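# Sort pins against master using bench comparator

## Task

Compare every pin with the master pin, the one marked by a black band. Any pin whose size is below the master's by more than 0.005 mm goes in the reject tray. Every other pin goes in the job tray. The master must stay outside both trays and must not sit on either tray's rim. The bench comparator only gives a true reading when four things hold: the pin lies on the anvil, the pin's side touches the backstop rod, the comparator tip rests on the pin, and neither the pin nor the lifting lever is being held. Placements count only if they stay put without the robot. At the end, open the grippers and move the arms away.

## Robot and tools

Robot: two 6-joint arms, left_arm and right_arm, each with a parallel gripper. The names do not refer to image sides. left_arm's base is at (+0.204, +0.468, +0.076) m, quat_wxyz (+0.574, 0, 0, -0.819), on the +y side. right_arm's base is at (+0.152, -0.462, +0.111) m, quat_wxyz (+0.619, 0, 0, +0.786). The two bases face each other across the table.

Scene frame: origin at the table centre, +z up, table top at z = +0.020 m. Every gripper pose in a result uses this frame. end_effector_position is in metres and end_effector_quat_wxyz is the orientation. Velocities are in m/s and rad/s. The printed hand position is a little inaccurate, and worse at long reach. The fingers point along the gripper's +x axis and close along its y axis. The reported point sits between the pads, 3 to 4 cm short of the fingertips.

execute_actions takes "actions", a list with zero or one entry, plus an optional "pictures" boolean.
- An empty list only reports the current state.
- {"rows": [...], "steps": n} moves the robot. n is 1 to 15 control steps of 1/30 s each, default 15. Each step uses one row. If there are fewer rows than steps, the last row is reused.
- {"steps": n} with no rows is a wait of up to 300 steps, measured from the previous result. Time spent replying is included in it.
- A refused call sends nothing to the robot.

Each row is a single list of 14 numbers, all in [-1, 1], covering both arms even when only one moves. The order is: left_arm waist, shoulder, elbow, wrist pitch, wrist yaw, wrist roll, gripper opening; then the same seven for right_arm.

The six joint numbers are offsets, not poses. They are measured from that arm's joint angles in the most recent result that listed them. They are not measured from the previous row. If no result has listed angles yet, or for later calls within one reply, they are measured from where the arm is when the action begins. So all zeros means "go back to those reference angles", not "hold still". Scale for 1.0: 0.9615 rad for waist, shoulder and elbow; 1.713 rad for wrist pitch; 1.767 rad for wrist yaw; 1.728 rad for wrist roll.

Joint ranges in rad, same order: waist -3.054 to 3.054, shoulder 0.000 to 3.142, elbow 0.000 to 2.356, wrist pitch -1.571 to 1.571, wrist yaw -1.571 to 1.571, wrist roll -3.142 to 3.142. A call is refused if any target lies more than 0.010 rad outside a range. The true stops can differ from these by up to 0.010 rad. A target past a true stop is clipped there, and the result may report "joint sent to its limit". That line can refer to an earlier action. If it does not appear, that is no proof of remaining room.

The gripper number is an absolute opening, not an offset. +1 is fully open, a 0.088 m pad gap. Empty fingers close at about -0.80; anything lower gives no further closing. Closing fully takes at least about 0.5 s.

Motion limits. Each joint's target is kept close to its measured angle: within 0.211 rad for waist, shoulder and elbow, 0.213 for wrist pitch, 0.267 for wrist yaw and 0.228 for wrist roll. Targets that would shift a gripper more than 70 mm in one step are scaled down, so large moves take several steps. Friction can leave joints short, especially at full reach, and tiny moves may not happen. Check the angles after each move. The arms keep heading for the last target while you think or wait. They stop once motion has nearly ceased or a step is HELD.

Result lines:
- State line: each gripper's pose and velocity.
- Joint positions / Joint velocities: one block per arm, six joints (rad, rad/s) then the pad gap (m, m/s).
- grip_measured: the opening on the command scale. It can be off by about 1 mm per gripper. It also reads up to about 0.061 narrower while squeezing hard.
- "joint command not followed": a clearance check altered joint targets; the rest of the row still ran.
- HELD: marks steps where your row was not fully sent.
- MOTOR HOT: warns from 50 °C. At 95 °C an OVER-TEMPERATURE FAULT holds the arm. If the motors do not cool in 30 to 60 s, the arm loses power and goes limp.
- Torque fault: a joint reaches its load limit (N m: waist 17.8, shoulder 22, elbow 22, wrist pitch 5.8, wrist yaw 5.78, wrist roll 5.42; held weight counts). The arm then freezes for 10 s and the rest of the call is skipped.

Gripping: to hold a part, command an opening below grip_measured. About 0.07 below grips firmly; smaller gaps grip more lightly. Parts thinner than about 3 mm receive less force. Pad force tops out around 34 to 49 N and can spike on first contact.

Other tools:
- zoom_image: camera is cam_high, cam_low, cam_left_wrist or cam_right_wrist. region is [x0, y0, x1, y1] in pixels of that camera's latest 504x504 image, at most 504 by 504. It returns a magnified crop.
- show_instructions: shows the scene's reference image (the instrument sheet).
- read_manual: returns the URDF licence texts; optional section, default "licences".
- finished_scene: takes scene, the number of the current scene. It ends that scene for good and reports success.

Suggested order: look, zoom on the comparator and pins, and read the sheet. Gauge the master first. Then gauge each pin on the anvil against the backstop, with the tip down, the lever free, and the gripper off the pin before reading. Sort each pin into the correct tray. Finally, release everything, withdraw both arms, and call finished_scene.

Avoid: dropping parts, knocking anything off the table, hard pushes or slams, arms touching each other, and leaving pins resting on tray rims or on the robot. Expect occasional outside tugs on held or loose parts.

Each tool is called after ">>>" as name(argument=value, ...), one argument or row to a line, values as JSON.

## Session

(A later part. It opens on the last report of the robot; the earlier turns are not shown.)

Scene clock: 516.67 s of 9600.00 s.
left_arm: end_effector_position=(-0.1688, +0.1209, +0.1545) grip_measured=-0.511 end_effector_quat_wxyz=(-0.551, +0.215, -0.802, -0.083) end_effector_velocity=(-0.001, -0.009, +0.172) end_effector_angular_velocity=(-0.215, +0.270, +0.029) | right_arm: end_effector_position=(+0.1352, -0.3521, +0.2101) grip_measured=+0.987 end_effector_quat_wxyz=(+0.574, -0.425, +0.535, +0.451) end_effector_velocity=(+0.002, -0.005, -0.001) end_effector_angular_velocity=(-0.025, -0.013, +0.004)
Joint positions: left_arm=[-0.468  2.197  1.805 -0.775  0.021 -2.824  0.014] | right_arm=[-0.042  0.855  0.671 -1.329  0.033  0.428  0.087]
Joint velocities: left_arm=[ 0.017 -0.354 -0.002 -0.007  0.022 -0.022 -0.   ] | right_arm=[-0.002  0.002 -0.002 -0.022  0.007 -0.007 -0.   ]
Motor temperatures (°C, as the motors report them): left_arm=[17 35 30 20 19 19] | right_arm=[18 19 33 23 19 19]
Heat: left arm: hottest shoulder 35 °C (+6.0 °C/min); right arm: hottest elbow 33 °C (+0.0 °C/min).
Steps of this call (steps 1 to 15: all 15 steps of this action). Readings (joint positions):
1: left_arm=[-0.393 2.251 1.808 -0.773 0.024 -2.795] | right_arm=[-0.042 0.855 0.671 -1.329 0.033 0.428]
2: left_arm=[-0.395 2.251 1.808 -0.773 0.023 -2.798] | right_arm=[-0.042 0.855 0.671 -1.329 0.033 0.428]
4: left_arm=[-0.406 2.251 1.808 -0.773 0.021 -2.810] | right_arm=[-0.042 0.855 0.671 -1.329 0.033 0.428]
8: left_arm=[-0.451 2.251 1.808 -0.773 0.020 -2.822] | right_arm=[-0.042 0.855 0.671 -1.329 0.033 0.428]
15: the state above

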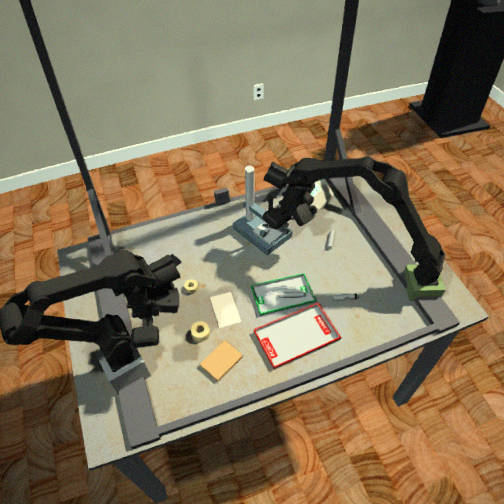

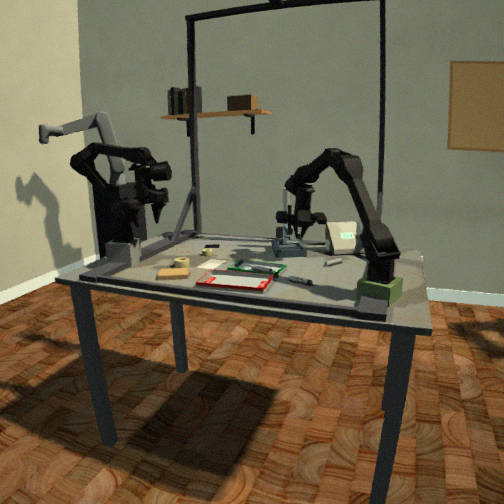

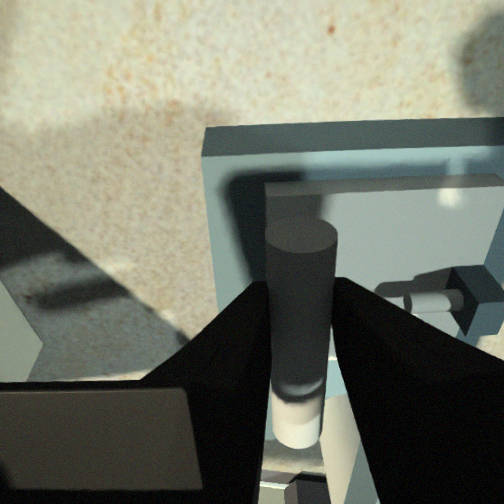

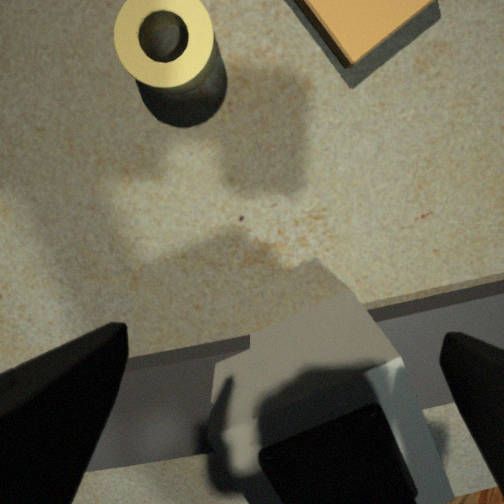

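>>> execute_actions(
  actions=[
    {"rows":[[0,-0.32,-0.54,0.094,0,-0.17,-0.8,0,0,0,0,0,0,1]],"steps":15},
  ],
  pictures=false,
)

>>> execute_actions(
  actions=[
    {"rows":[[0.1,-0.03,0,0.03,0,0,-0.8,0,0,0,0,0,0,1],[0.25,-0.03,-0.03,0.06,0,0,-0.8,0,0,0,0,0,0,1],[0.49,0,-0.07,0.1,0,0,-0.8,0,0,0,0,0,0,1]],"steps":15},
  ],
  pictures=false,
)

>>> execute_actions(
  actions=[
    {"steps":12},
  ],
)

Scene clock: 526.53 s of 9600.00 s.
left_arm: end_effector_position=(-0.0974, +0.1878, +0.1311) grip_measured=-0.511 end_effector_quat_wxyz=(-0.540, +0.285, -0.764, -0.208) end_effector_velocity=(-0.018, -0.017, +0.009) end_effector_angular_velocity=(-0.085, +0.090, +0.021) | right_arm: end_effector_position=(+0.1352, -0.3521, +0.2101) grip_measured=+0.987 end_effector_quat_wxyz=(+0.574, -0.425, +0.535, +0.451) end_effector_velocity=(+0.000, -0.005, -0.001) end_effector_angular_velocity=(-0.023, +0.003, -0.009)
Joint positions: left_arm=[-0.467  1.899  1.286 -0.621  0.022 -3.112  0.014] | right_arm=[-0.042  0.855  0.671 -1.329  0.033  0.428  0.087]
Joint velocities: left_arm=[-0.002 -0.002 -0.002  0.125 -0.007 -0.022 -0.   ] | right_arm=[-0.002 -0.002 -0.002 -0.022 -0.007  0.007  0.   ]
Motor temperatures (°C, as the motors report them): left_arm=[17 37 30 20 19 19] | right_arm=[18 19 33 23 19 19]
Heat: left arm: hottest shoulder 37 °C (+8.0 °C/min); right arm: hottest elbow 33 °C (+0.0 °C/min).
Steps of this call (steps 1 to 30: the robot went on to your last target; steps 31 to 90: nothing new was sent; then 6.37 s passed at rest; steps 91 to 105: all 15 steps of this action). Readings (joint positions):
91: left_arm=[-0.467 2.136 1.761 -0.718 0.022 -2.882] | right_arm=[-0.042 0.855 0.671 -1.329 0.033 0.428]
92: left_arm=[-0.467 2.093 1.694 -0.678 0.022 -2.955] | right_arm=[-0.042 0.855 0.671 -1.329 0.033 0.428]
94: left_arm=[-0.467 1.994 1.562 -0.660 0.022 -3.042] | right_arm=[-0.042 0.855 0.671 -1.329 0.033 0.428]
98: left_arm=[-0.467 1.881 1.367 -0.624 0.022 -3.098] | right_arm=[-0.042 0.855 0.671 -1.329 0.033 0.428]
105: the state above

Scene clock: 527.03 s of 9600.00 s.
left_arm: end_effector_position=(+0.0624, +0.0652, +0.1275) grip_measured=-0.511 end_effector_quat_wxyz=(-0.440, +0.479, -0.697, -0.302) end_effector_velocity=(-0.033, +0.019, -0.007) end_effector_angular_velocity=(+0.022, +0.009, -0.069) | right_arm: end_effector_position=(+0.1352, -0.3521, +0.2101) grip_measured=+0.987 end_effector_quat_wxyz=(+0.574, -0.425, +0.535, +0.451) end_effector_velocity=(-0.002, +0.001, -0.000) end_effector_angular_velocity=(+0.006, +0.008, +0.010)
Joint positions: left_arm=[ 0.013  1.895  1.226 -0.456  0.014 -3.112  0.014] | right_arm=[-0.042  0.855  0.671 -1.329  0.033  0.428  0.087]
Joint velocities: left_arm=[-0.085 -0.002 -0.027  0.007  0.007 -0.022 -0.   ] | right_arm=[ 0.002 -0.002 -0.002  0.007 -0.007 -0.007 -0.   ]
Motor temperatures (°C, as the motors report them): left_arm=[17 37 30 20 19 19] | right_arm=[18 19 33 23 19 19]
Heat: left arm: hottest shoulder 37 °C (+7.2 °C/min); right arm: hottest elbow 33 °C (+0.0 °C/min).
Steps of this call (steps 1 to 15: all 15 steps of this action). Readings (joint positions):
1: left_arm=[-0.460 1.896 1.286 -0.608 0.027 -3.112] | right_arm=[-0.042 0.855 0.671 -1.329 0.033 0.428]
2: left_arm=[-0.435 1.893 1.282 -0.587 0.035 -3.112] | right_arm=[-0.042 0.855 0.671 -1.329 0.033 0.428]
4: left_arm=[-0.348 1.892 1.266 -0.522 0.035 -3.112] | right_arm=[-0.042 0.855 0.671 -1.329 0.033 0.428]
8: left_arm=[-0.141 1.894 1.240 -0.477 0.028 -3.112] | right_arm=[-0.042 0.855 0.671 -1.329 0.033 0.428]
15: the state above

Scene clock: 527.43 s of 9600.00 s.
left_arm: end_effector_position=(+0.0586, +0.0664, +0.1274) grip_measured=-0.511 end_effector_quat_wxyz=(-0.440, +0.475, -0.700, -0.301) end_effector_velocity=(-0.001, +0.003, -0.001) end_effector_angular_velocity=(+0.006, -0.006, +0.002) | right_arm: end_effector_position=(+0.1352, -0.3521, +0.2101) grip_measured=+0.987 end_effector_quat_wxyz=(+0.574, -0.425, +0.535, +0.451) end_effector_velocity=(-0.002, -0.004, -0.001) end_effector_angular_velocity=(-0.012, +0.020, +0.006)
Joint positions: left_arm=[ 0.005  1.895  1.225 -0.454  0.017 -3.112  0.014] | right_arm=[-0.042  0.855  0.671 -1.329  0.033  0.428  0.087]
Joint velocities: left_arm=[-0.007 -0.002 -0.002 -0.007 -0.007 -0.007  0.   ] | right_arm=[-0.002 -0.007 -0.007 -0.007 -0.022 -0.007 -0.   ]
Motor temperatures (°C, as the motors report them): left_arm=[17 37 30 20 19 19] | right_arm=[18 19 33 23 19 19]
Heat: left arm: hottest shoulder 37 °C (+7.2 °C/min); right arm: hottest elbow 33 °C (+0.0 °C/min).
Steps of this call (steps 1 to 12: the robot went on to your last target). Readings (joint positions):
1: left_arm=[0.010 1.895 1.225 -0.456 0.015 -3.112] | right_arm=[-0.042 0.855 0.671 -1.329 0.033 0.428]
2: left_arm=[0.007 1.895 1.225 -0.456 0.016 -3.112] | right_arm=[-0.042 0.855 0.671 -1.329 0.033 0.428]
4: left_arm=[0.005 1.895 1.225 -0.455 0.017 -3.112] | right_arm=[-0.042 0.855 0.671 -1.329 0.033 0.428]
8: left_arm=[0.005 1.895 1.225 -0.454 0.017 -3.112] | right_arm=[-0.042 0.855 0.671 -1.329 0.033 0.428]
12: the state above

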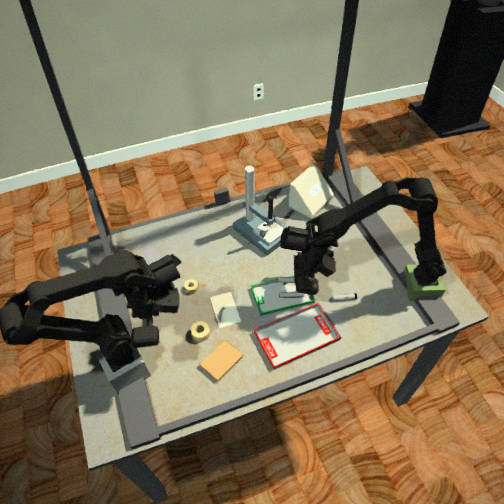

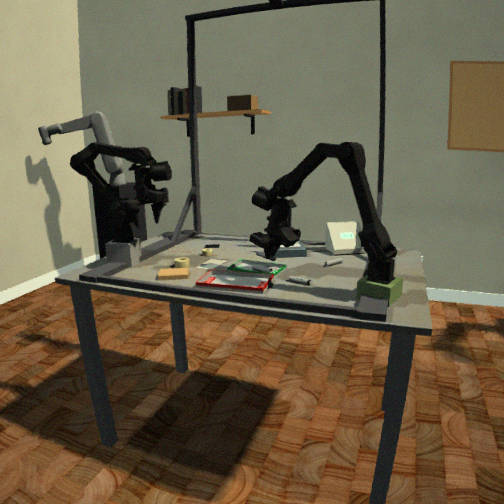

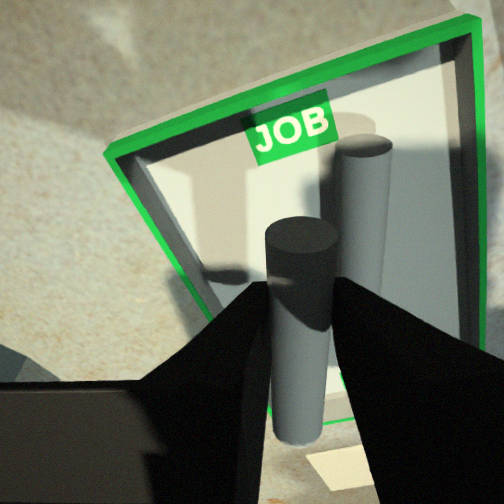

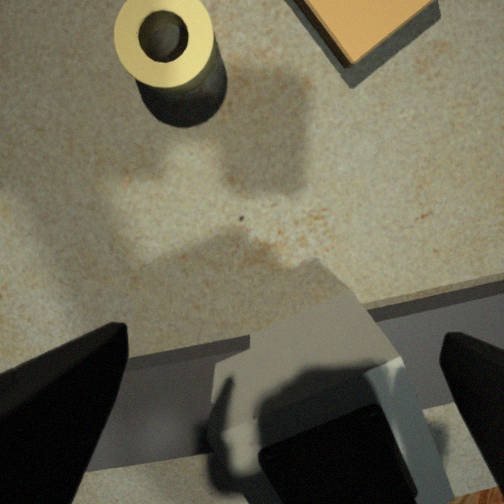

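>>> execute_actions(
  actions=[
    {"rows":[[-0.008,0.03,0,0.012,0,-0.015,-0.8,0,0,0,0,0,0,1],[-0.008,0.06,-0.01,0.025,0,-0.015,-0.8,0,0,0,0,0,0,1],[-0.008,0.085,-0.02,0.04,0,-0.015,-0.8,0,0,0,0,0,0,1]],"steps":15},
  ],
)

Scene clock: 538.23 s of 9600.00 s.
left_arm: end_effector_position=(+0.0564, +0.0660, +0.0935) grip_measured=-0.511 end_effector_quat_wxyz=(-0.448, +0.473, -0.690, -0.316) end_effector_velocity=(+0.002, +0.005, -0.002) end_effector_angular_velocity=(+0.019, -0.011, +0.007) | right_arm: end_effector_position=(+0.1352, -0.3521, +0.2101) grip_measured=+0.987 end_effector_quat_wxyz=(+0.574, -0.425, +0.535, +0.451) end_effector_velocity=(-0.000, -0.002, -0.001) end_effector_angular_velocity=(-0.009, +0.005, +0.005)
Joint positions: left_arm=[ 0.     1.978  1.205 -0.388  0.017 -3.133  0.014] | right_arm=[-0.042  0.855  0.671 -1.329  0.033  0.428  0.087]
Joint velocities: left_arm=[-0.002 -0.002 -0.002 -0.022 -0.007 -0.007 -0.   ] | right_arm=[-0.002 -0.002 -0.002 -0.007 -0.007 -0.007 -0.   ]
Motor temperatures (°C, as the motors report them): left_arm=[17 36 30 21 19 19] | right_arm=[18 19 33 23 19 19]
Heat: left arm: hottest shoulder 36 °C (+4.0 °C/min); right arm: hottest elbow 33 °C (+0.0 °C/min).
Steps of this call (steps 1 to 15: the robot went on to your last target; steps 16 to 90: nothing new was sent; then 7.30 s passed at rest; steps 91 to 105: all 15 steps of this action). Readings (joint positions):
91: left_arm=[0.004 1.899 1.225 -0.452 0.017 -3.115] | right_arm=[-0.042 0.855 0.671 -1.329 0.033 0.428]
92: left_arm=[0.004 1.907 1.225 -0.443 0.017 -3.120] | right_arm=[-0.042 0.855 0.671 -1.329 0.033 0.428]
94: left_arm=[0.002 1.933 1.224 -0.406 0.017 -3.127] | right_arm=[-0.042 0.855 0.671 -1.329 0.033 0.428]
98: left_arm=[0.000 1.972 1.209 -0.399 0.017 -3.131] | right_arm=[-0.042 0.855 0.671 -1.329 0.033 0.428]
105: the state above

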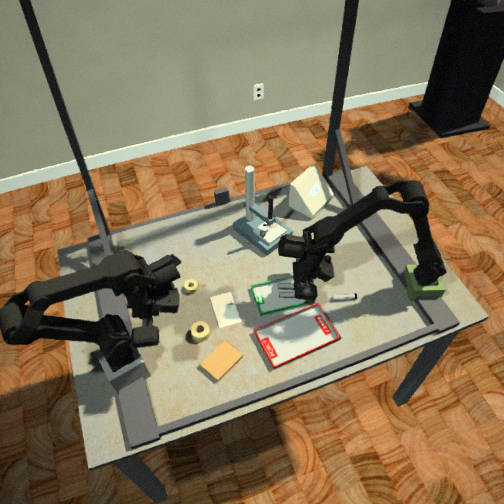

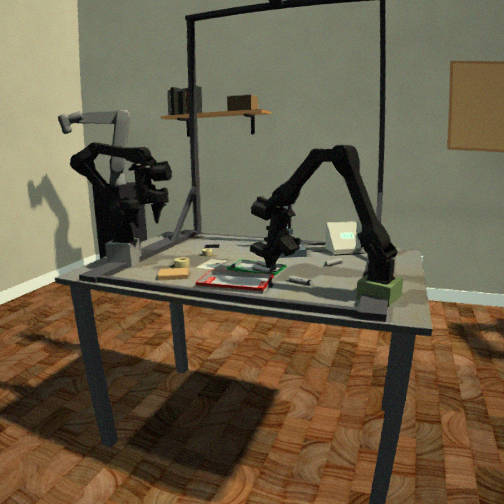

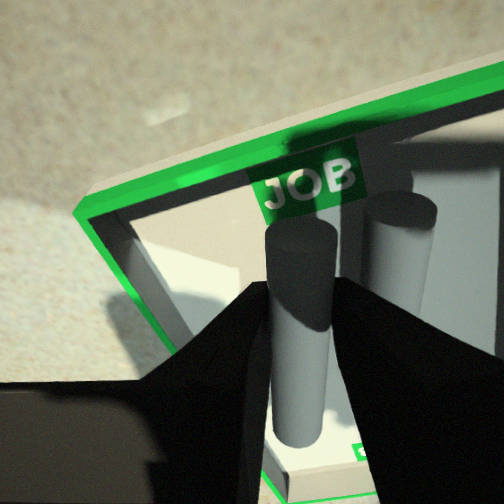

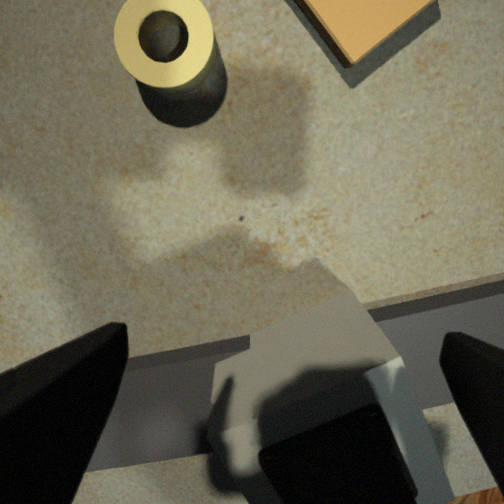

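>>> execute_actions(
  actions=[
    {"rows":[[0.004,0.012,0,0.004,0,0,-0.8,0,0,0,0,0,0,1],[0.004,0.028,0,0.008,0,0,-0.8,0,0,0,0,0,0,1]],"steps":15},
  ],
)

Scene clock: 542.77 s of 9600.00 s.
left_arm: end_effector_position=(+0.0563, +0.0654, +0.0869) grip_measured=-0.511 end_effector_quat_wxyz=(-0.451, +0.472, -0.688, -0.317) end_effector_velocity=(-0.001, +0.004, -0.002) end_effector_angular_velocity=(+0.012, -0.003, +0.016) | right_arm: end_effector_position=(+0.1352, -0.3521, +0.2101) grip_measured=+0.987 end_effector_quat_wxyz=(+0.574, -0.425, +0.535, +0.451) end_effector_velocity=(-0.002, -0.003, -0.001) end_effector_angular_velocity=(-0.012, +0.020, +0.001)
Joint positions: left_arm=[ 0.001  1.996  1.205 -0.377  0.017 -3.133  0.014] | right_arm=[-0.042  0.855  0.671 -1.329  0.033  0.428  0.087]
Joint velocities: left_arm=[-0.007 -0.002 -0.007 -0.007 -0.007 -0.022 -0.   ] | right_arm=[-0.007 -0.002 -0.002 -0.007 -0.022 -0.007 -0.   ]
Motor temperatures (°C, as the motors report them): left_arm=[17 36 30 21 19 19] | right_arm=[18 19 33 23 19 19]
Heat: left arm: hottest shoulder 36 °C (+3.0 °C/min); right arm: hottest elbow 33 °C (+0.0 °C/min).
Steps of this call (steps 1 to 15: the robot went on to your last target; steps 16 to 90: nothing new was sent; then 1.03 s passed at rest; steps 91 to 105: all 15 steps of this action). Readings (joint positions):
91: left_arm=[0.000 1.978 1.205 -0.388 0.017 -3.133] | right_arm=[-0.042 0.855 0.671 -1.329 0.033 0.428]
92: left_arm=[0.000 1.981 1.205 -0.387 0.017 -3.133] | right_arm=[-0.042 0.855 0.671 -1.329 0.033 0.428]
94: left_arm=[0.000 1.987 1.205 -0.380 0.017 -3.133] | right_arm=[-0.042 0.855 0.671 -1.329 0.033 0.428]
98: left_arm=[0.000 1.996 1.205 -0.380 0.017 -3.133] | right_arm=[-0.042 0.855 0.671 -1.329 0.033 0.428]
105: the state above

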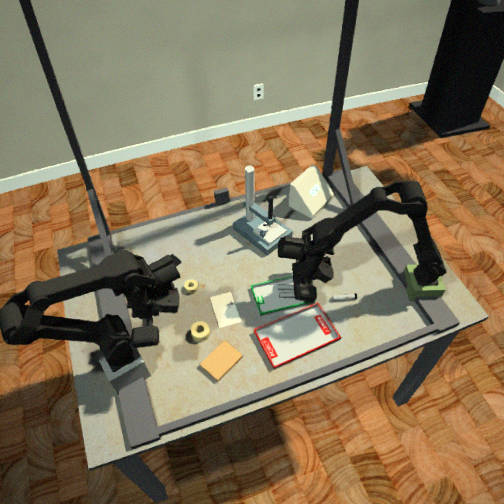

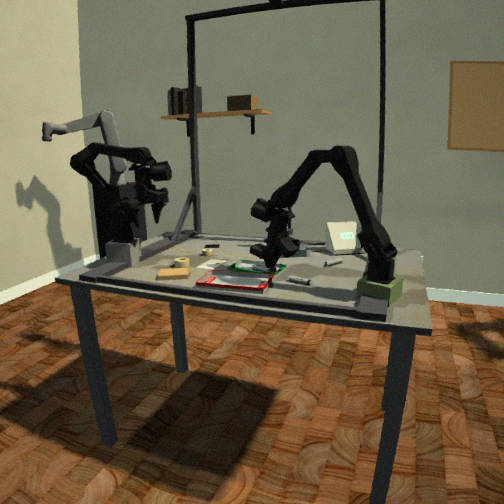

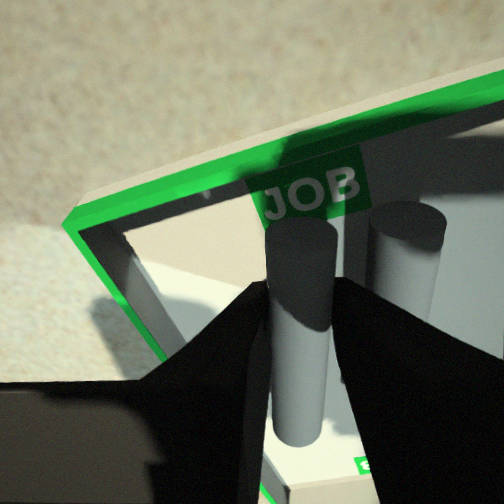

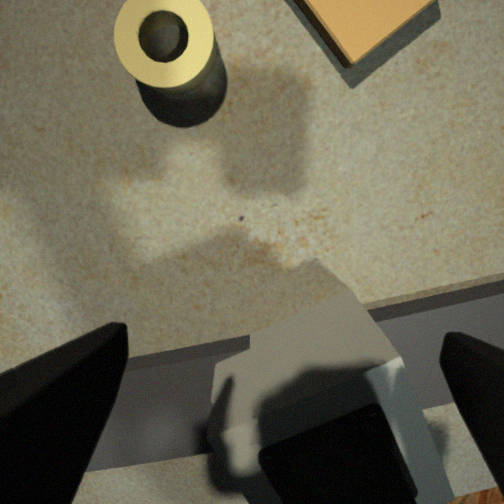

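Inside the floor. Release gently and lift.

>>> execute_actions(
  actions=[
    {"rows":[[0,0.008,0,0,0,0,-0.6,0,0,0,0,0,0,1],[0,0.008,0,0,0,0,-0.5,0,0,0,0,0,0,1],[0,0.008,0,0,0,0,-0.45,0,0,0,0,0,0,1],[0,0.008,0,0,0,0,-0.4,0,0,0,0,0,0,1],[0,0.008,0,0,0,0,-0.38,0,0,0,0,0,0,1],[0,0.008,0,0,0,0,-0.38,0,0,0,0,0,0,1],[0,-0.03,0,-0.01,0,0,-0.38,0,0,0,0,0,0,1],[0,-0.07,0,-0.03,0,0,-0.38,0,0,0,0,0,0,1],[0,-0.12,0,-0.05,0,0,-0.38,0,0,0,0,0,0,1],[0,-0.18,0,-0.08,0,0,-0.38,0,0,0,0,0,0,1]],"steps":15},
  ],
)

>>> execute_actions(
  actions=[
    {"steps":10},
  ],
)

Scene clock: 547.73 s of 9600.00 s.
left_arm: end_effector_position=(+0.0601, +0.0760, +0.1475) grip_measured=-0.384 end_effector_quat_wxyz=(-0.431, +0.481, -0.701, -0.303) end_effector_velocity=(+0.001, -0.004, +0.132) end_effector_angular_velocity=(-0.237, +0.068, +0.014) | right_arm: end_effector_position=(+0.1352, -0.3521, +0.2101) grip_measured=+0.987 end_effector_quat_wxyz=(+0.574, -0.425, +0.535, +0.451) end_effector_velocity=(+0.000, -0.005, -0.001) end_effector_angular_velocity=(-0.023, +0.002, +0.005)
Joint positions: left_arm=[ 0.001  1.824  1.211 -0.497  0.017 -3.133  0.02 ] | right_arm=[-0.042  0.855  0.671 -1.329  0.033  0.428  0.087]
Joint velocities: left_arm=[-0.002 -0.31   0.061 -0.125 -0.022 -0.007  0.001] | right_arm=[-0.002 -0.002 -0.002 -0.022 -0.007 -0.007 -0.   ]
Motor temperatures (°C, as the motors report them): left_arm=[17 36 29 21 19 19] | right_arm=[18 19 33 23 19 19]
Heat: left arm: hottest shoulder 36 °C (+2.0 °C/min); right arm: hottest elbow 33 °C (+0.0 °C/min).
Steps of this call (steps 1 to 15: the robot went on to your last target; steps 16 to 90: nothing new was sent; then 1.47 s passed at rest; steps 91 to 105: all 15 steps of this action). Readings (joint positions):
91: left_arm=[0.001 1.996 1.205 -0.377 0.017 -3.133] | right_arm=[-0.042 0.855 0.671 -1.329 0.033 0.428]
92: left_arm=[0.001 1.996 1.205 -0.377 0.017 -3.133] | right_arm=[-0.042 0.855 0.671 -1.329 0.033 0.428]
94: left_arm=[0.001 1.996 1.205 -0.377 0.017 -3.133] | right_arm=[-0.042 0.855 0.671 -1.329 0.033 0.428]
98: left_arm=[0.001 1.986 1.205 -0.388 0.017 -3.133] | right_arm=[-0.042 0.855 0.671 -1.329 0.033 0.428]
105: the state above

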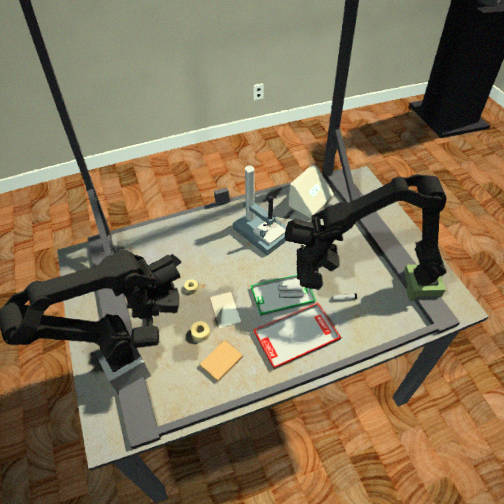

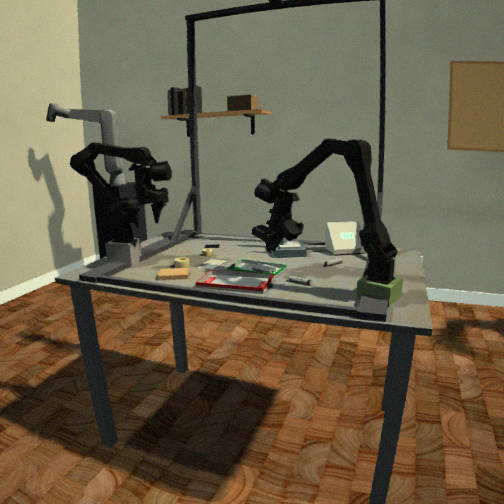

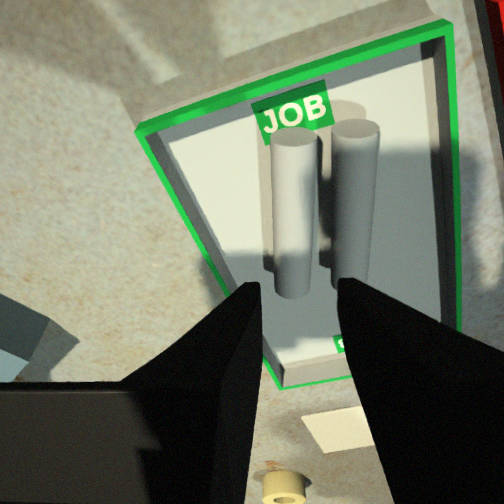

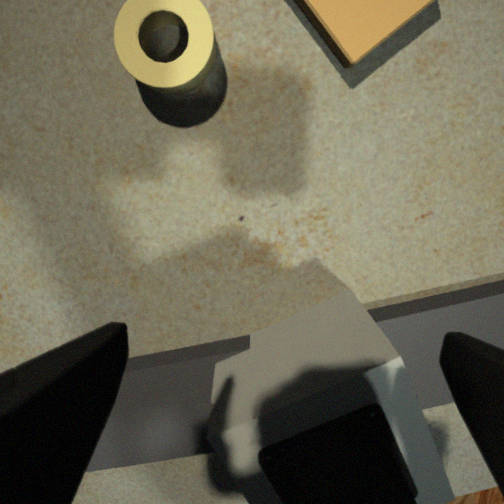

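Scene clock: 548.07 s of 9600.00 s.
left_arm: end_effector_position=(+0.0612, +0.0789, +0.1477) grip_measured=-0.382 end_effector_quat_wxyz=(-0.435, +0.479, -0.699, -0.306) end_effector_velocity=(-0.002, +0.001, +0.003) end_effector_angular_velocity=(-0.001, +0.004, -0.012) | right_arm: end_effector_position=(+0.1352, -0.3521, +0.2101) grip_measured=+0.987 end_effector_quat_wxyz=(+0.574, -0.425, +0.535, +0.451) end_effector_velocity=(-0.003, -0.003, -0.001) end_effector_angular_velocity=(-0.012, +0.020, +0.011)
Joint positions: left_arm=[ 0.001  1.819  1.21  -0.512  0.017 -3.133  0.02 ] | right_arm=[-0.042  0.855  0.671 -1.329  0.033  0.428  0.087]
Joint velocities: left_arm=[-0.002 -0.007  0.002 -0.007  0.007  0.007  0.   ] | right_arm=[ 0.002 -0.002 -0.002 -0.007 -0.022 -0.007 -0.   ]
Motor temperatures (°C, as the motors report them): left_arm=[17 36 29 21 19 19] | right_arm=[18 19 33 23 19 19]
Heat: left arm: hottest shoulder 36 °C (+2.0 °C/min); right arm: hottest elbow 33 °C (+0.0 °C/min).
Steps of this call (steps 1 to 10: the robot went on to your last target). Readings (joint positions):
1: left_arm=[0.001 1.817 1.212 -0.501 0.017 -3.133] | right_arm=[-0.042 0.855 0.671 -1.329 0.033 0.428]
2: left_arm=[0.001 1.816 1.212 -0.505 0.017 -3.133] | right_arm=[-0.042 0.855 0.671 -1.329 0.033 0.428]
4: left_arm=[0.001 1.818 1.211 -0.511 0.017 -3.133] | right_arm=[-0.042 0.855 0.671 -1.329 0.033 0.428]
8: left_arm=[0.001 1.819 1.210 -0.512 0.017 -3.133] | right_arm=[-0.042 0.855 0.671 -1.329 0.033 0.428]
10: the state above

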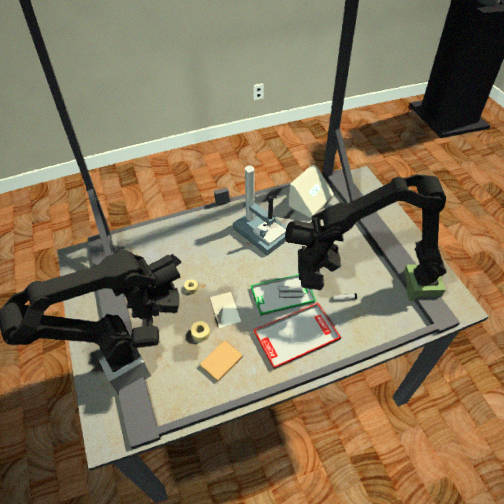

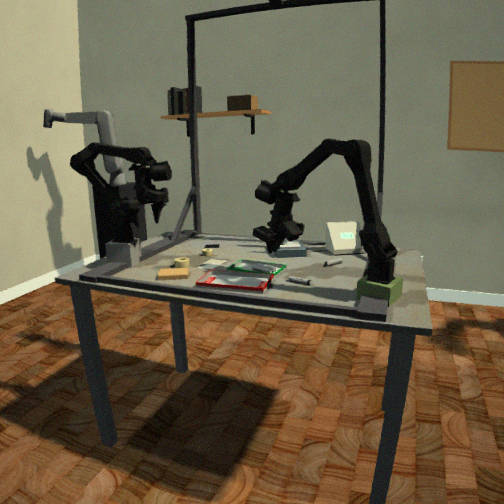

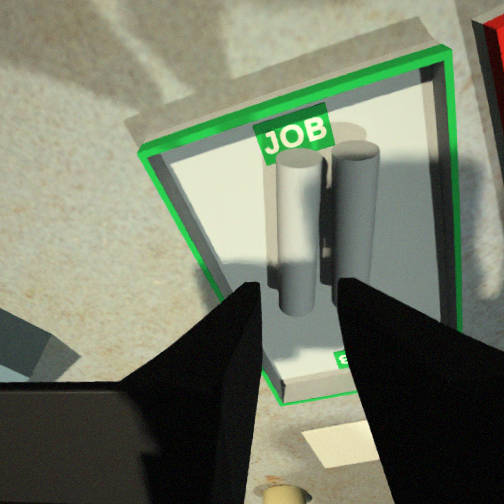

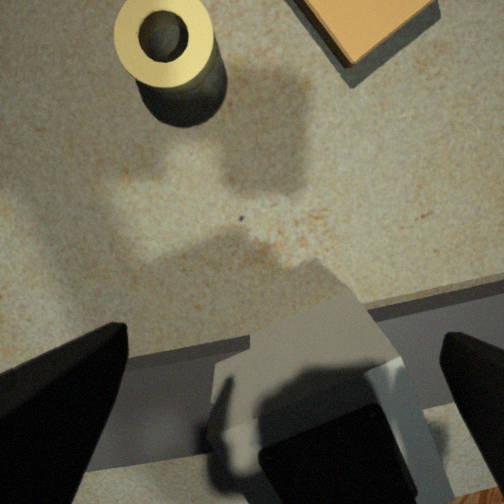

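>>> execute_actions(
  actions=[
    {"rows":[[-0.2,-0.15,-0.15,0,0,0.2,-0.1,0,0,0,0,0,0,1],[-0.4,-0.22,-0.3,0.02,0,0.4,-0.1,0,0,0,0,0,0,1],[-0.71,-0.22,-0.374,0.04,0,0.68,-0.1,0,0,0,0,0,0,1]],"steps":15},
  ],
  pictures=false,
)

>>> execute_actions(
  actions=[
    {"steps":20},
  ],
)

Scene clock: 556.47 s of 9600.00 s.
left_arm: end_effector_position=(-0.0783, +0.2986, +0.1143) grip_measured=-0.103 end_effector_quat_wxyz=(-0.583, -0.051, -0.783, +0.213) end_effector_velocity=(-0.031, +0.045, +0.023) end_effector_angular_velocity=(-0.688, -0.277, -2.061) | right_arm: end_effector_position=(+0.1352, -0.3521, +0.2101) grip_measured=+0.987 end_effector_quat_wxyz=(+0.574, -0.425, +0.535, +0.451) end_effector_velocity=(-0.004, +0.000, +0.000) end_effector_angular_velocity=(+0.007, +0.023, +0.026)
Joint positions: left_arm=[-0.674  1.619  0.861 -0.448  0.021 -2.214  0.034] | right_arm=[-0.042  0.855  0.671 -1.329  0.033  0.428  0.087]
Joint velocities: left_arm=[-0.168 -0.085 -0.012  0.007 -0.007  2.029  0.   ] | right_arm=[ 0.002 -0.007 -0.002  0.007 -0.022 -0.022 -0.   ]
Motor temperatures (°C, as the motors report them): left_arm=[17 35 29 20 19 19] | right_arm=[18 19 33 23 19 19]
Heat: left arm: hottest shoulder 35 °C (+0.0 °C/min); right arm: hottest elbow 33 °C (+0.0 °C/min).
Steps of this call (steps 1 to 30: the robot went on to your last target; steps 31 to 90: nothing new was sent; then 4.90 s passed at rest; steps 91 to 105: all 15 steps of this action). Readings (joint positions):
91: left_arm=[-0.012 1.802 1.191 -0.500 0.008 -3.089] | right_arm=[-0.042 0.855 0.671 -1.329 0.033 0.428]
92: left_arm=[-0.045 1.773 1.154 -0.494 0.005 -3.034] | right_arm=[-0.042 0.855 0.671 -1.329 0.033 0.428]
94: left_arm=[-0.144 1.699 1.058 -0.484 0.009 -2.930] | right_arm=[-0.042 0.855 0.671 -1.329 0.033 0.428]
98: left_arm=[-0.363 1.632 0.920 -0.459 0.012 -2.702] | right_arm=[-0.042 0.855 0.671 -1.329 0.033 0.428]
105: the state above

Scene clock: 557.13 s of 9600.00 s.
left_arm: end_effector_position=(-0.0793, +0.3001, +0.1153) grip_measured=-0.102 end_effector_quat_wxyz=(+0.570, +0.124, +0.750, -0.312) end_effector_velocity=(-0.000, -0.001, +0.001) end_effector_angular_velocity=(-0.019, -0.003, +0.007) | right_arm: end_effector_position=(+0.1352, -0.3521, +0.2101) grip_measured=+0.987 end_effector_quat_wxyz=(+0.574, -0.425, +0.535, +0.451) end_effector_velocity=(-0.001, -0.002, -0.001) end_effector_angular_velocity=(-0.009, +0.005, +0.010)
Joint positions: left_arm=[-0.679  1.615  0.86  -0.446  0.021 -1.963  0.034] | right_arm=[-0.042  0.855  0.671 -1.329  0.033  0.428  0.087]
Joint velocities: left_arm=[-0.007 -0.002 -0.002  0.007 -0.022 -0.007  0.   ] | right_arm=[ 0.002 -0.002 -0.002 -0.007 -0.007 -0.007 -0.   ]
Motor temperatures (°C, as the motors report them): left_arm=[17 35 29 20 19 19] | right_arm=[18 19 33 23 19 19]
Heat: left arm: hottest shoulder 35 °C (+0.0 °C/min); right arm: hottest elbow 33 °C (+0.0 °C/min).
Steps of this call (steps 1 to 20: the robot went on to your last target). Readings (joint positions):
1: left_arm=[-0.676 1.617 0.861 -0.448 0.021 -2.144] | right_arm=[-0.042 0.855 0.671 -1.329 0.033 0.428]
2: left_arm=[-0.677 1.616 0.861 -0.447 0.021 -2.085] | right_arm=[-0.042 0.855 0.671 -1.329 0.033 0.428]
4: left_arm=[-0.677 1.615 0.861 -0.446 0.021 -2.017] | right_arm=[-0.042 0.855 0.671 -1.329 0.033 0.428]
8: left_arm=[-0.678 1.615 0.860 -0.446 0.021 -1.974] | right_arm=[-0.042 0.855 0.671 -1.329 0.033 0.428]
20: the state above

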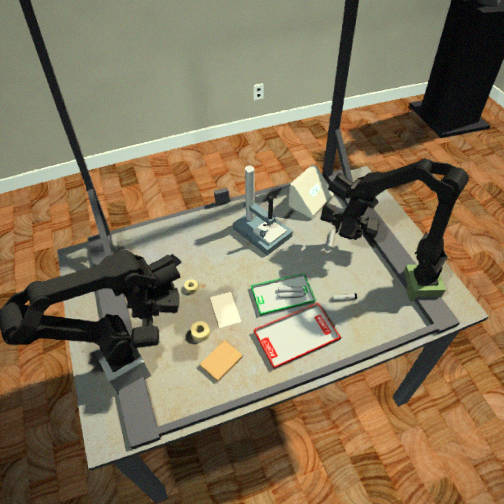

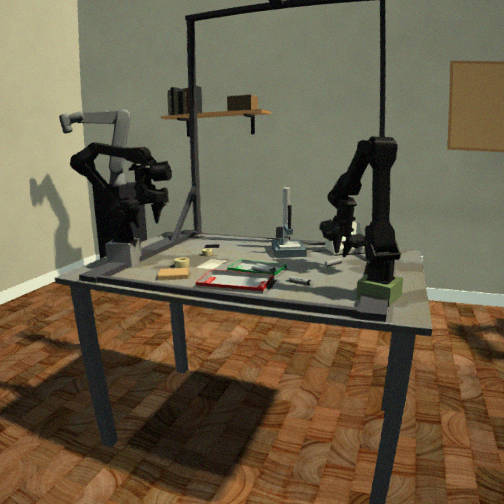

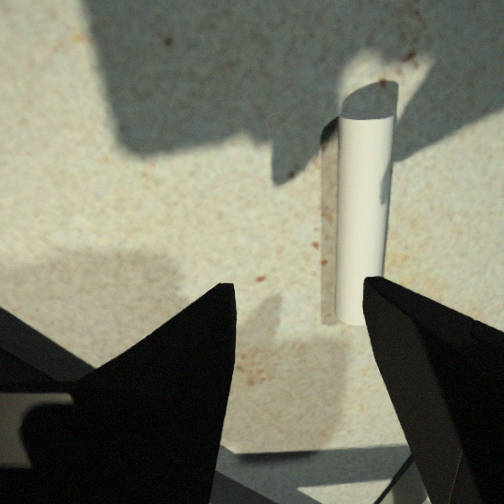

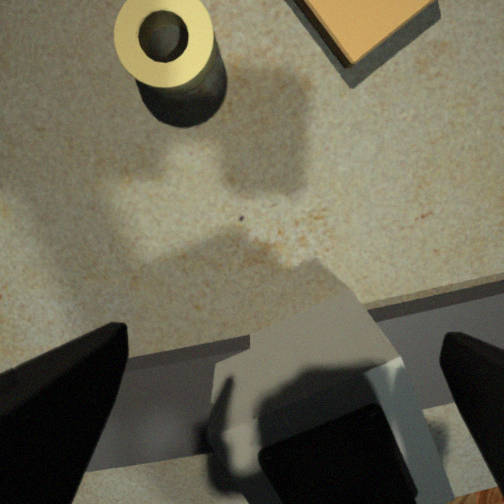

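>>> execute_actions(
  actions=[
    {"rows":[[0.01,0.08,0.13,-0.07,0,0,-0.1,0,0,0,0,0,0,1],[0.02,0.16,0.24,-0.12,0,0,-0.1,0,0,0,0,0,0,1],[0.026,0.238,0.34,-0.169,0,0,-0.1,0,0,0,0,0,0,1]],"steps":15},
  ],
  pictures=false,
)

>>> execute_actions(
  actions=[
    {"steps":12},
  ],
)

Scene clock: 578.83 s of 9600.00 s.
left_arm: end_effector_position=(-0.0999, +0.2783, +0.1178) grip_measured=-0.102 end_effector_quat_wxyz=(+0.624, +0.168, +0.718, -0.257) end_effector_velocity=(+0.005, +0.003, -0.006) end_effector_angular_velocity=(+0.015, -0.034, +0.006) | right_arm: end_effector_position=(+0.1352, -0.3521, +0.2101) grip_measured=+0.987 end_effector_quat_wxyz=(+0.574, -0.425, +0.535, +0.451) end_effector_velocity=(-0.002, +0.001, -0.000) end_effector_angular_velocity=(+0.006, +0.008, +0.010)
Joint positions: left_arm=[-0.657  1.833  1.177 -0.732  0.021 -1.963  0.034] | right_arm=[-0.042  0.855  0.671 -1.329  0.033  0.428  0.087]
Joint velocities: left_arm=[-0.002  0.012 -0.002 -0.022 -0.007 -0.007 -0.   ] | right_arm=[ 0.002 -0.002 -0.002  0.007 -0.007 -0.007 -0.   ]
Motor temperatures (°C, as the motors report them): left_arm=[17 33 28 20 19 19] | right_arm=[18 19 33 23 19 19]
Heat: left arm: hottest shoulder 33 °C (-3.0 °C/min); right arm: hottest elbow 33 °C (+0.0 °C/min).
Steps of this call (steps 1 to 15: the robot went on to your last target; steps 16 to 90: nothing new was sent; then 18.20 s passed at rest; steps 91 to 105: all 15 steps of this action). Readings (joint positions):
91: left_arm=[-0.678 1.627 0.881 -0.483 0.021 -1.963] | right_arm=[-0.042 0.855 0.671 -1.329 0.033 0.428]
92: left_arm=[-0.676 1.659 0.929 -0.546 0.021 -1.963] | right_arm=[-0.042 0.855 0.671 -1.329 0.033 0.428]
94: left_arm=[-0.667 1.751 1.053 -0.636 0.021 -1.963] | right_arm=[-0.042 0.855 0.671 -1.329 0.033 0.428]
98: left_arm=[-0.657 1.824 1.161 -0.712 0.021 -1.963] | right_arm=[-0.042 0.855 0.671 -1.329 0.033 0.428]
105: the state above

Scene clock: 579.23 s of 9600.00 s.
left_arm: end_effector_position=(-0.1000, +0.2783, +0.1178) grip_measured=-0.102 end_effector_quat_wxyz=(+0.624, +0.168, +0.718, -0.257) end_effector_velocity=(+0.003, +0.006, -0.001) end_effector_angular_velocity=(+0.019, -0.014, -0.001) | right_arm: end_effector_position=(+0.1352, -0.3521, +0.2101) grip_measured=+0.987 end_effector_quat_wxyz=(+0.574, -0.425, +0.535, +0.451) end_effector_velocity=(+0.000, -0.005, -0.000) end_effector_angular_velocity=(-0.018, +0.003, +0.005)
Joint positions: left_arm=[-0.657  1.833  1.178 -0.733  0.021 -1.963  0.034] | right_arm=[-0.042  0.855  0.671 -1.329  0.033  0.428  0.087]
Joint velocities: left_arm=[-0.007 -0.002 -0.002 -0.022  0.007 -0.007 -0.   ] | right_arm=[-0.002 -0.007 -0.002 -0.022 -0.007 -0.007 -0.   ]
Motor temperatures (°C, as the motors report them): left_arm=[17 33 28 20 19 19] | right_arm=[18 19 33 23 19 19]
Heat: left arm: hottest shoulder 33 °C (-3.0 °C/min); right arm: hottest elbow 33 °C (+0.0 °C/min).
Steps of this call (steps 1 to 12: the robot went on to your last target). Readings (joint positions):
1: left_arm=[-0.657 1.833 1.177 -0.732 0.021 -1.963] | right_arm=[-0.042 0.855 0.671 -1.329 0.033 0.428]
2: left_arm=[-0.657 1.833 1.177 -0.733 0.021 -1.963] | right_arm=[-0.042 0.855 0.671 -1.329 0.033 0.428]
4: left_arm=[-0.657 1.833 1.177 -0.733 0.021 -1.963] | right_arm=[-0.042 0.855 0.671 -1.329 0.033 0.428]
8: left_arm=[-0.657 1.833 1.178 -0.733 0.021 -1.963] | right_arm=[-0.042 0.855 0.671 -1.329 0.033 0.428]
12: the state above

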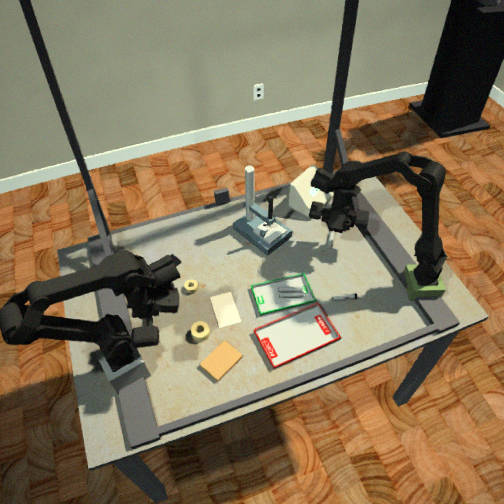

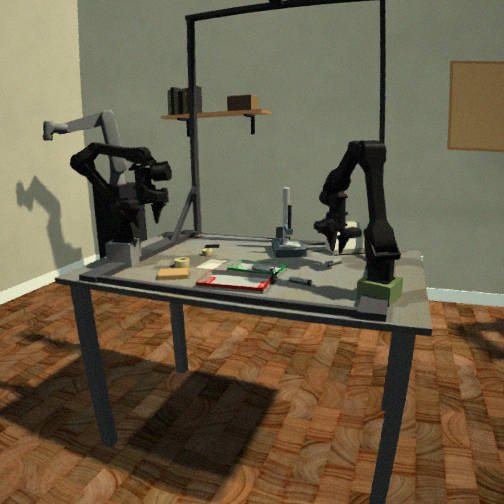

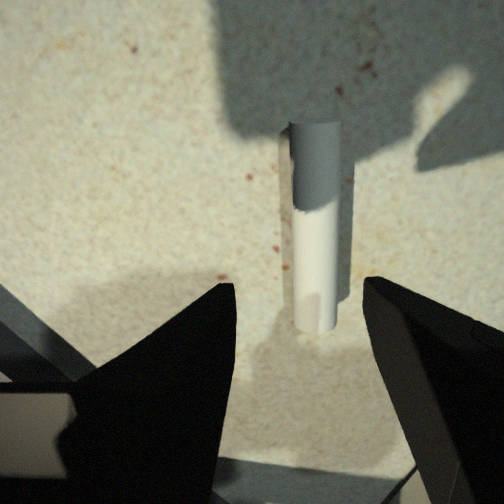

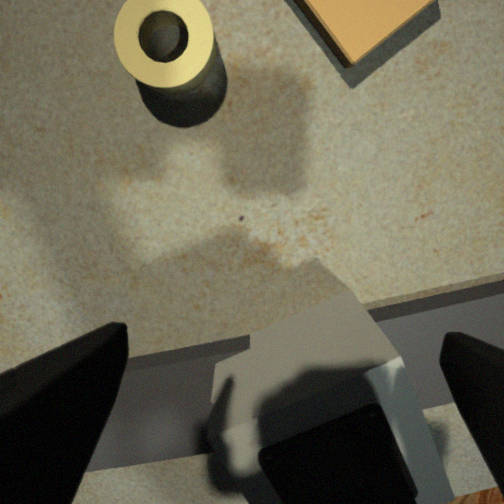

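>>> execute_actions(
  actions=[
    {"rows":[[0.007,0.035,-0.01,0.025,0,0,-0.12,0,0,0,0,0,0,1],[0.007,0.07,-0.03,0.05,0,0,-0.12,0,0,0,0,0,0,1],[0.007,0.07,-0.03,0.05,0,0,-0.12,0,0,0,0,0,0,1],[0.007,0.1,-0.052,0.078,0,0,-0.12,0,0,0,0,0,0,1]],"steps":15},
  ],
)

Scene clock: 587.17 s of 9600.00 s.
left_arm: end_effector_position=(-0.1039, +0.2742, +0.0795) grip_measured=-0.118 end_effector_quat_wxyz=(+0.626, +0.169, +0.717, -0.254) end_effector_velocity=(+0.002, +0.001, -0.000) end_effector_angular_velocity=(-0.013, -0.017, +0.004) | right_arm: end_effector_position=(+0.1352, -0.3521, +0.2101) grip_measured=+0.987 end_effector_quat_wxyz=(+0.574, -0.425, +0.535, +0.451) end_effector_velocity=(+0.000, -0.005, -0.001) end_effector_angular_velocity=(-0.023, +0.002, +0.005)
Joint positions: left_arm=[-0.653  1.925  1.132 -0.602  0.021 -1.963  0.033] | right_arm=[-0.042  0.855  0.671 -1.329  0.033  0.428  0.087]
Joint velocities: left_arm=[-0.007 -0.002 -0.002 -0.007 -0.022 -0.007 -0.   ] | right_arm=[-0.002 -0.002 -0.002 -0.022 -0.007 -0.007 -0.   ]
Motor temperatures (°C, as the motors report them): left_arm=[17 33 29 20 19 19] | right_arm=[18 19 33 23 19 19]
Heat: left arm: hottest shoulder 33 °C (-4.0 °C/min); right arm: hottest elbow 33 °C (+0.0 °C/min).
Steps of this call (steps 1 to 15: the robot went on to your last target; steps 16 to 90: nothing new was sent; then 4.43 s passed at rest; steps 91 to 105: all 15 steps of this action). Readings (joint positions):
91: left_arm=[-0.657 1.837 1.178 -0.729 0.021 -1.963] | right_arm=[-0.042 0.855 0.671 -1.329 0.033 0.428]
92: left_arm=[-0.656 1.846 1.175 -0.708 0.021 -1.963] | right_arm=[-0.042 0.855 0.671 -1.329 0.033 0.428]
94: left_arm=[-0.654 1.873 1.168 -0.657 0.021 -1.963] | right_arm=[-0.042 0.855 0.671 -1.329 0.033 0.428]
98: left_arm=[-0.654 1.919 1.138 -0.617 0.021 -1.963] | right_arm=[-0.042 0.855 0.671 -1.329 0.033 0.428]
105: the state above

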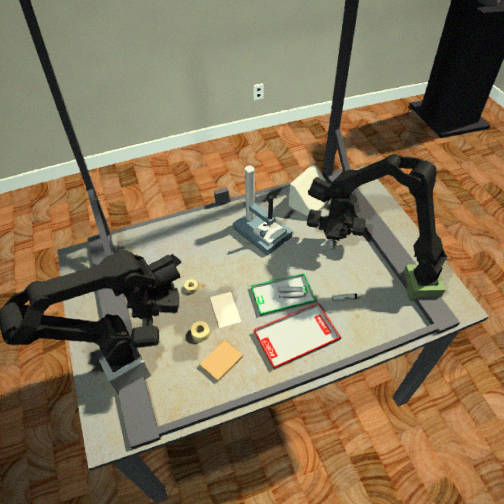

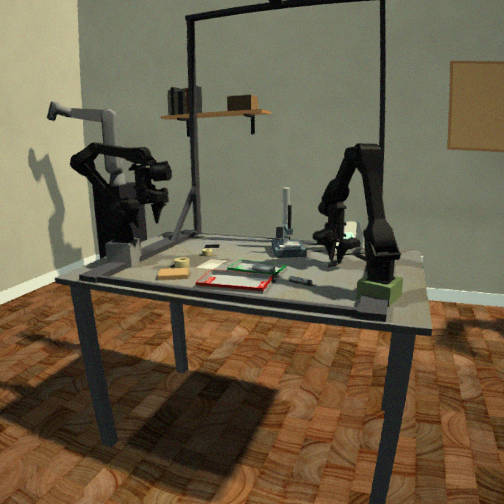

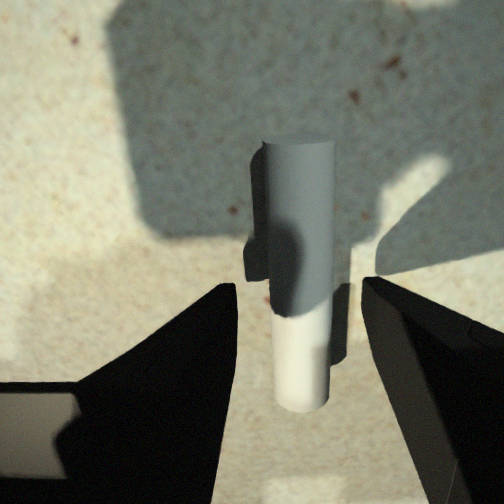

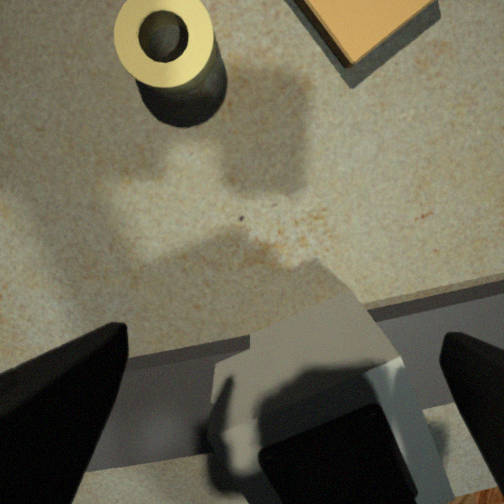

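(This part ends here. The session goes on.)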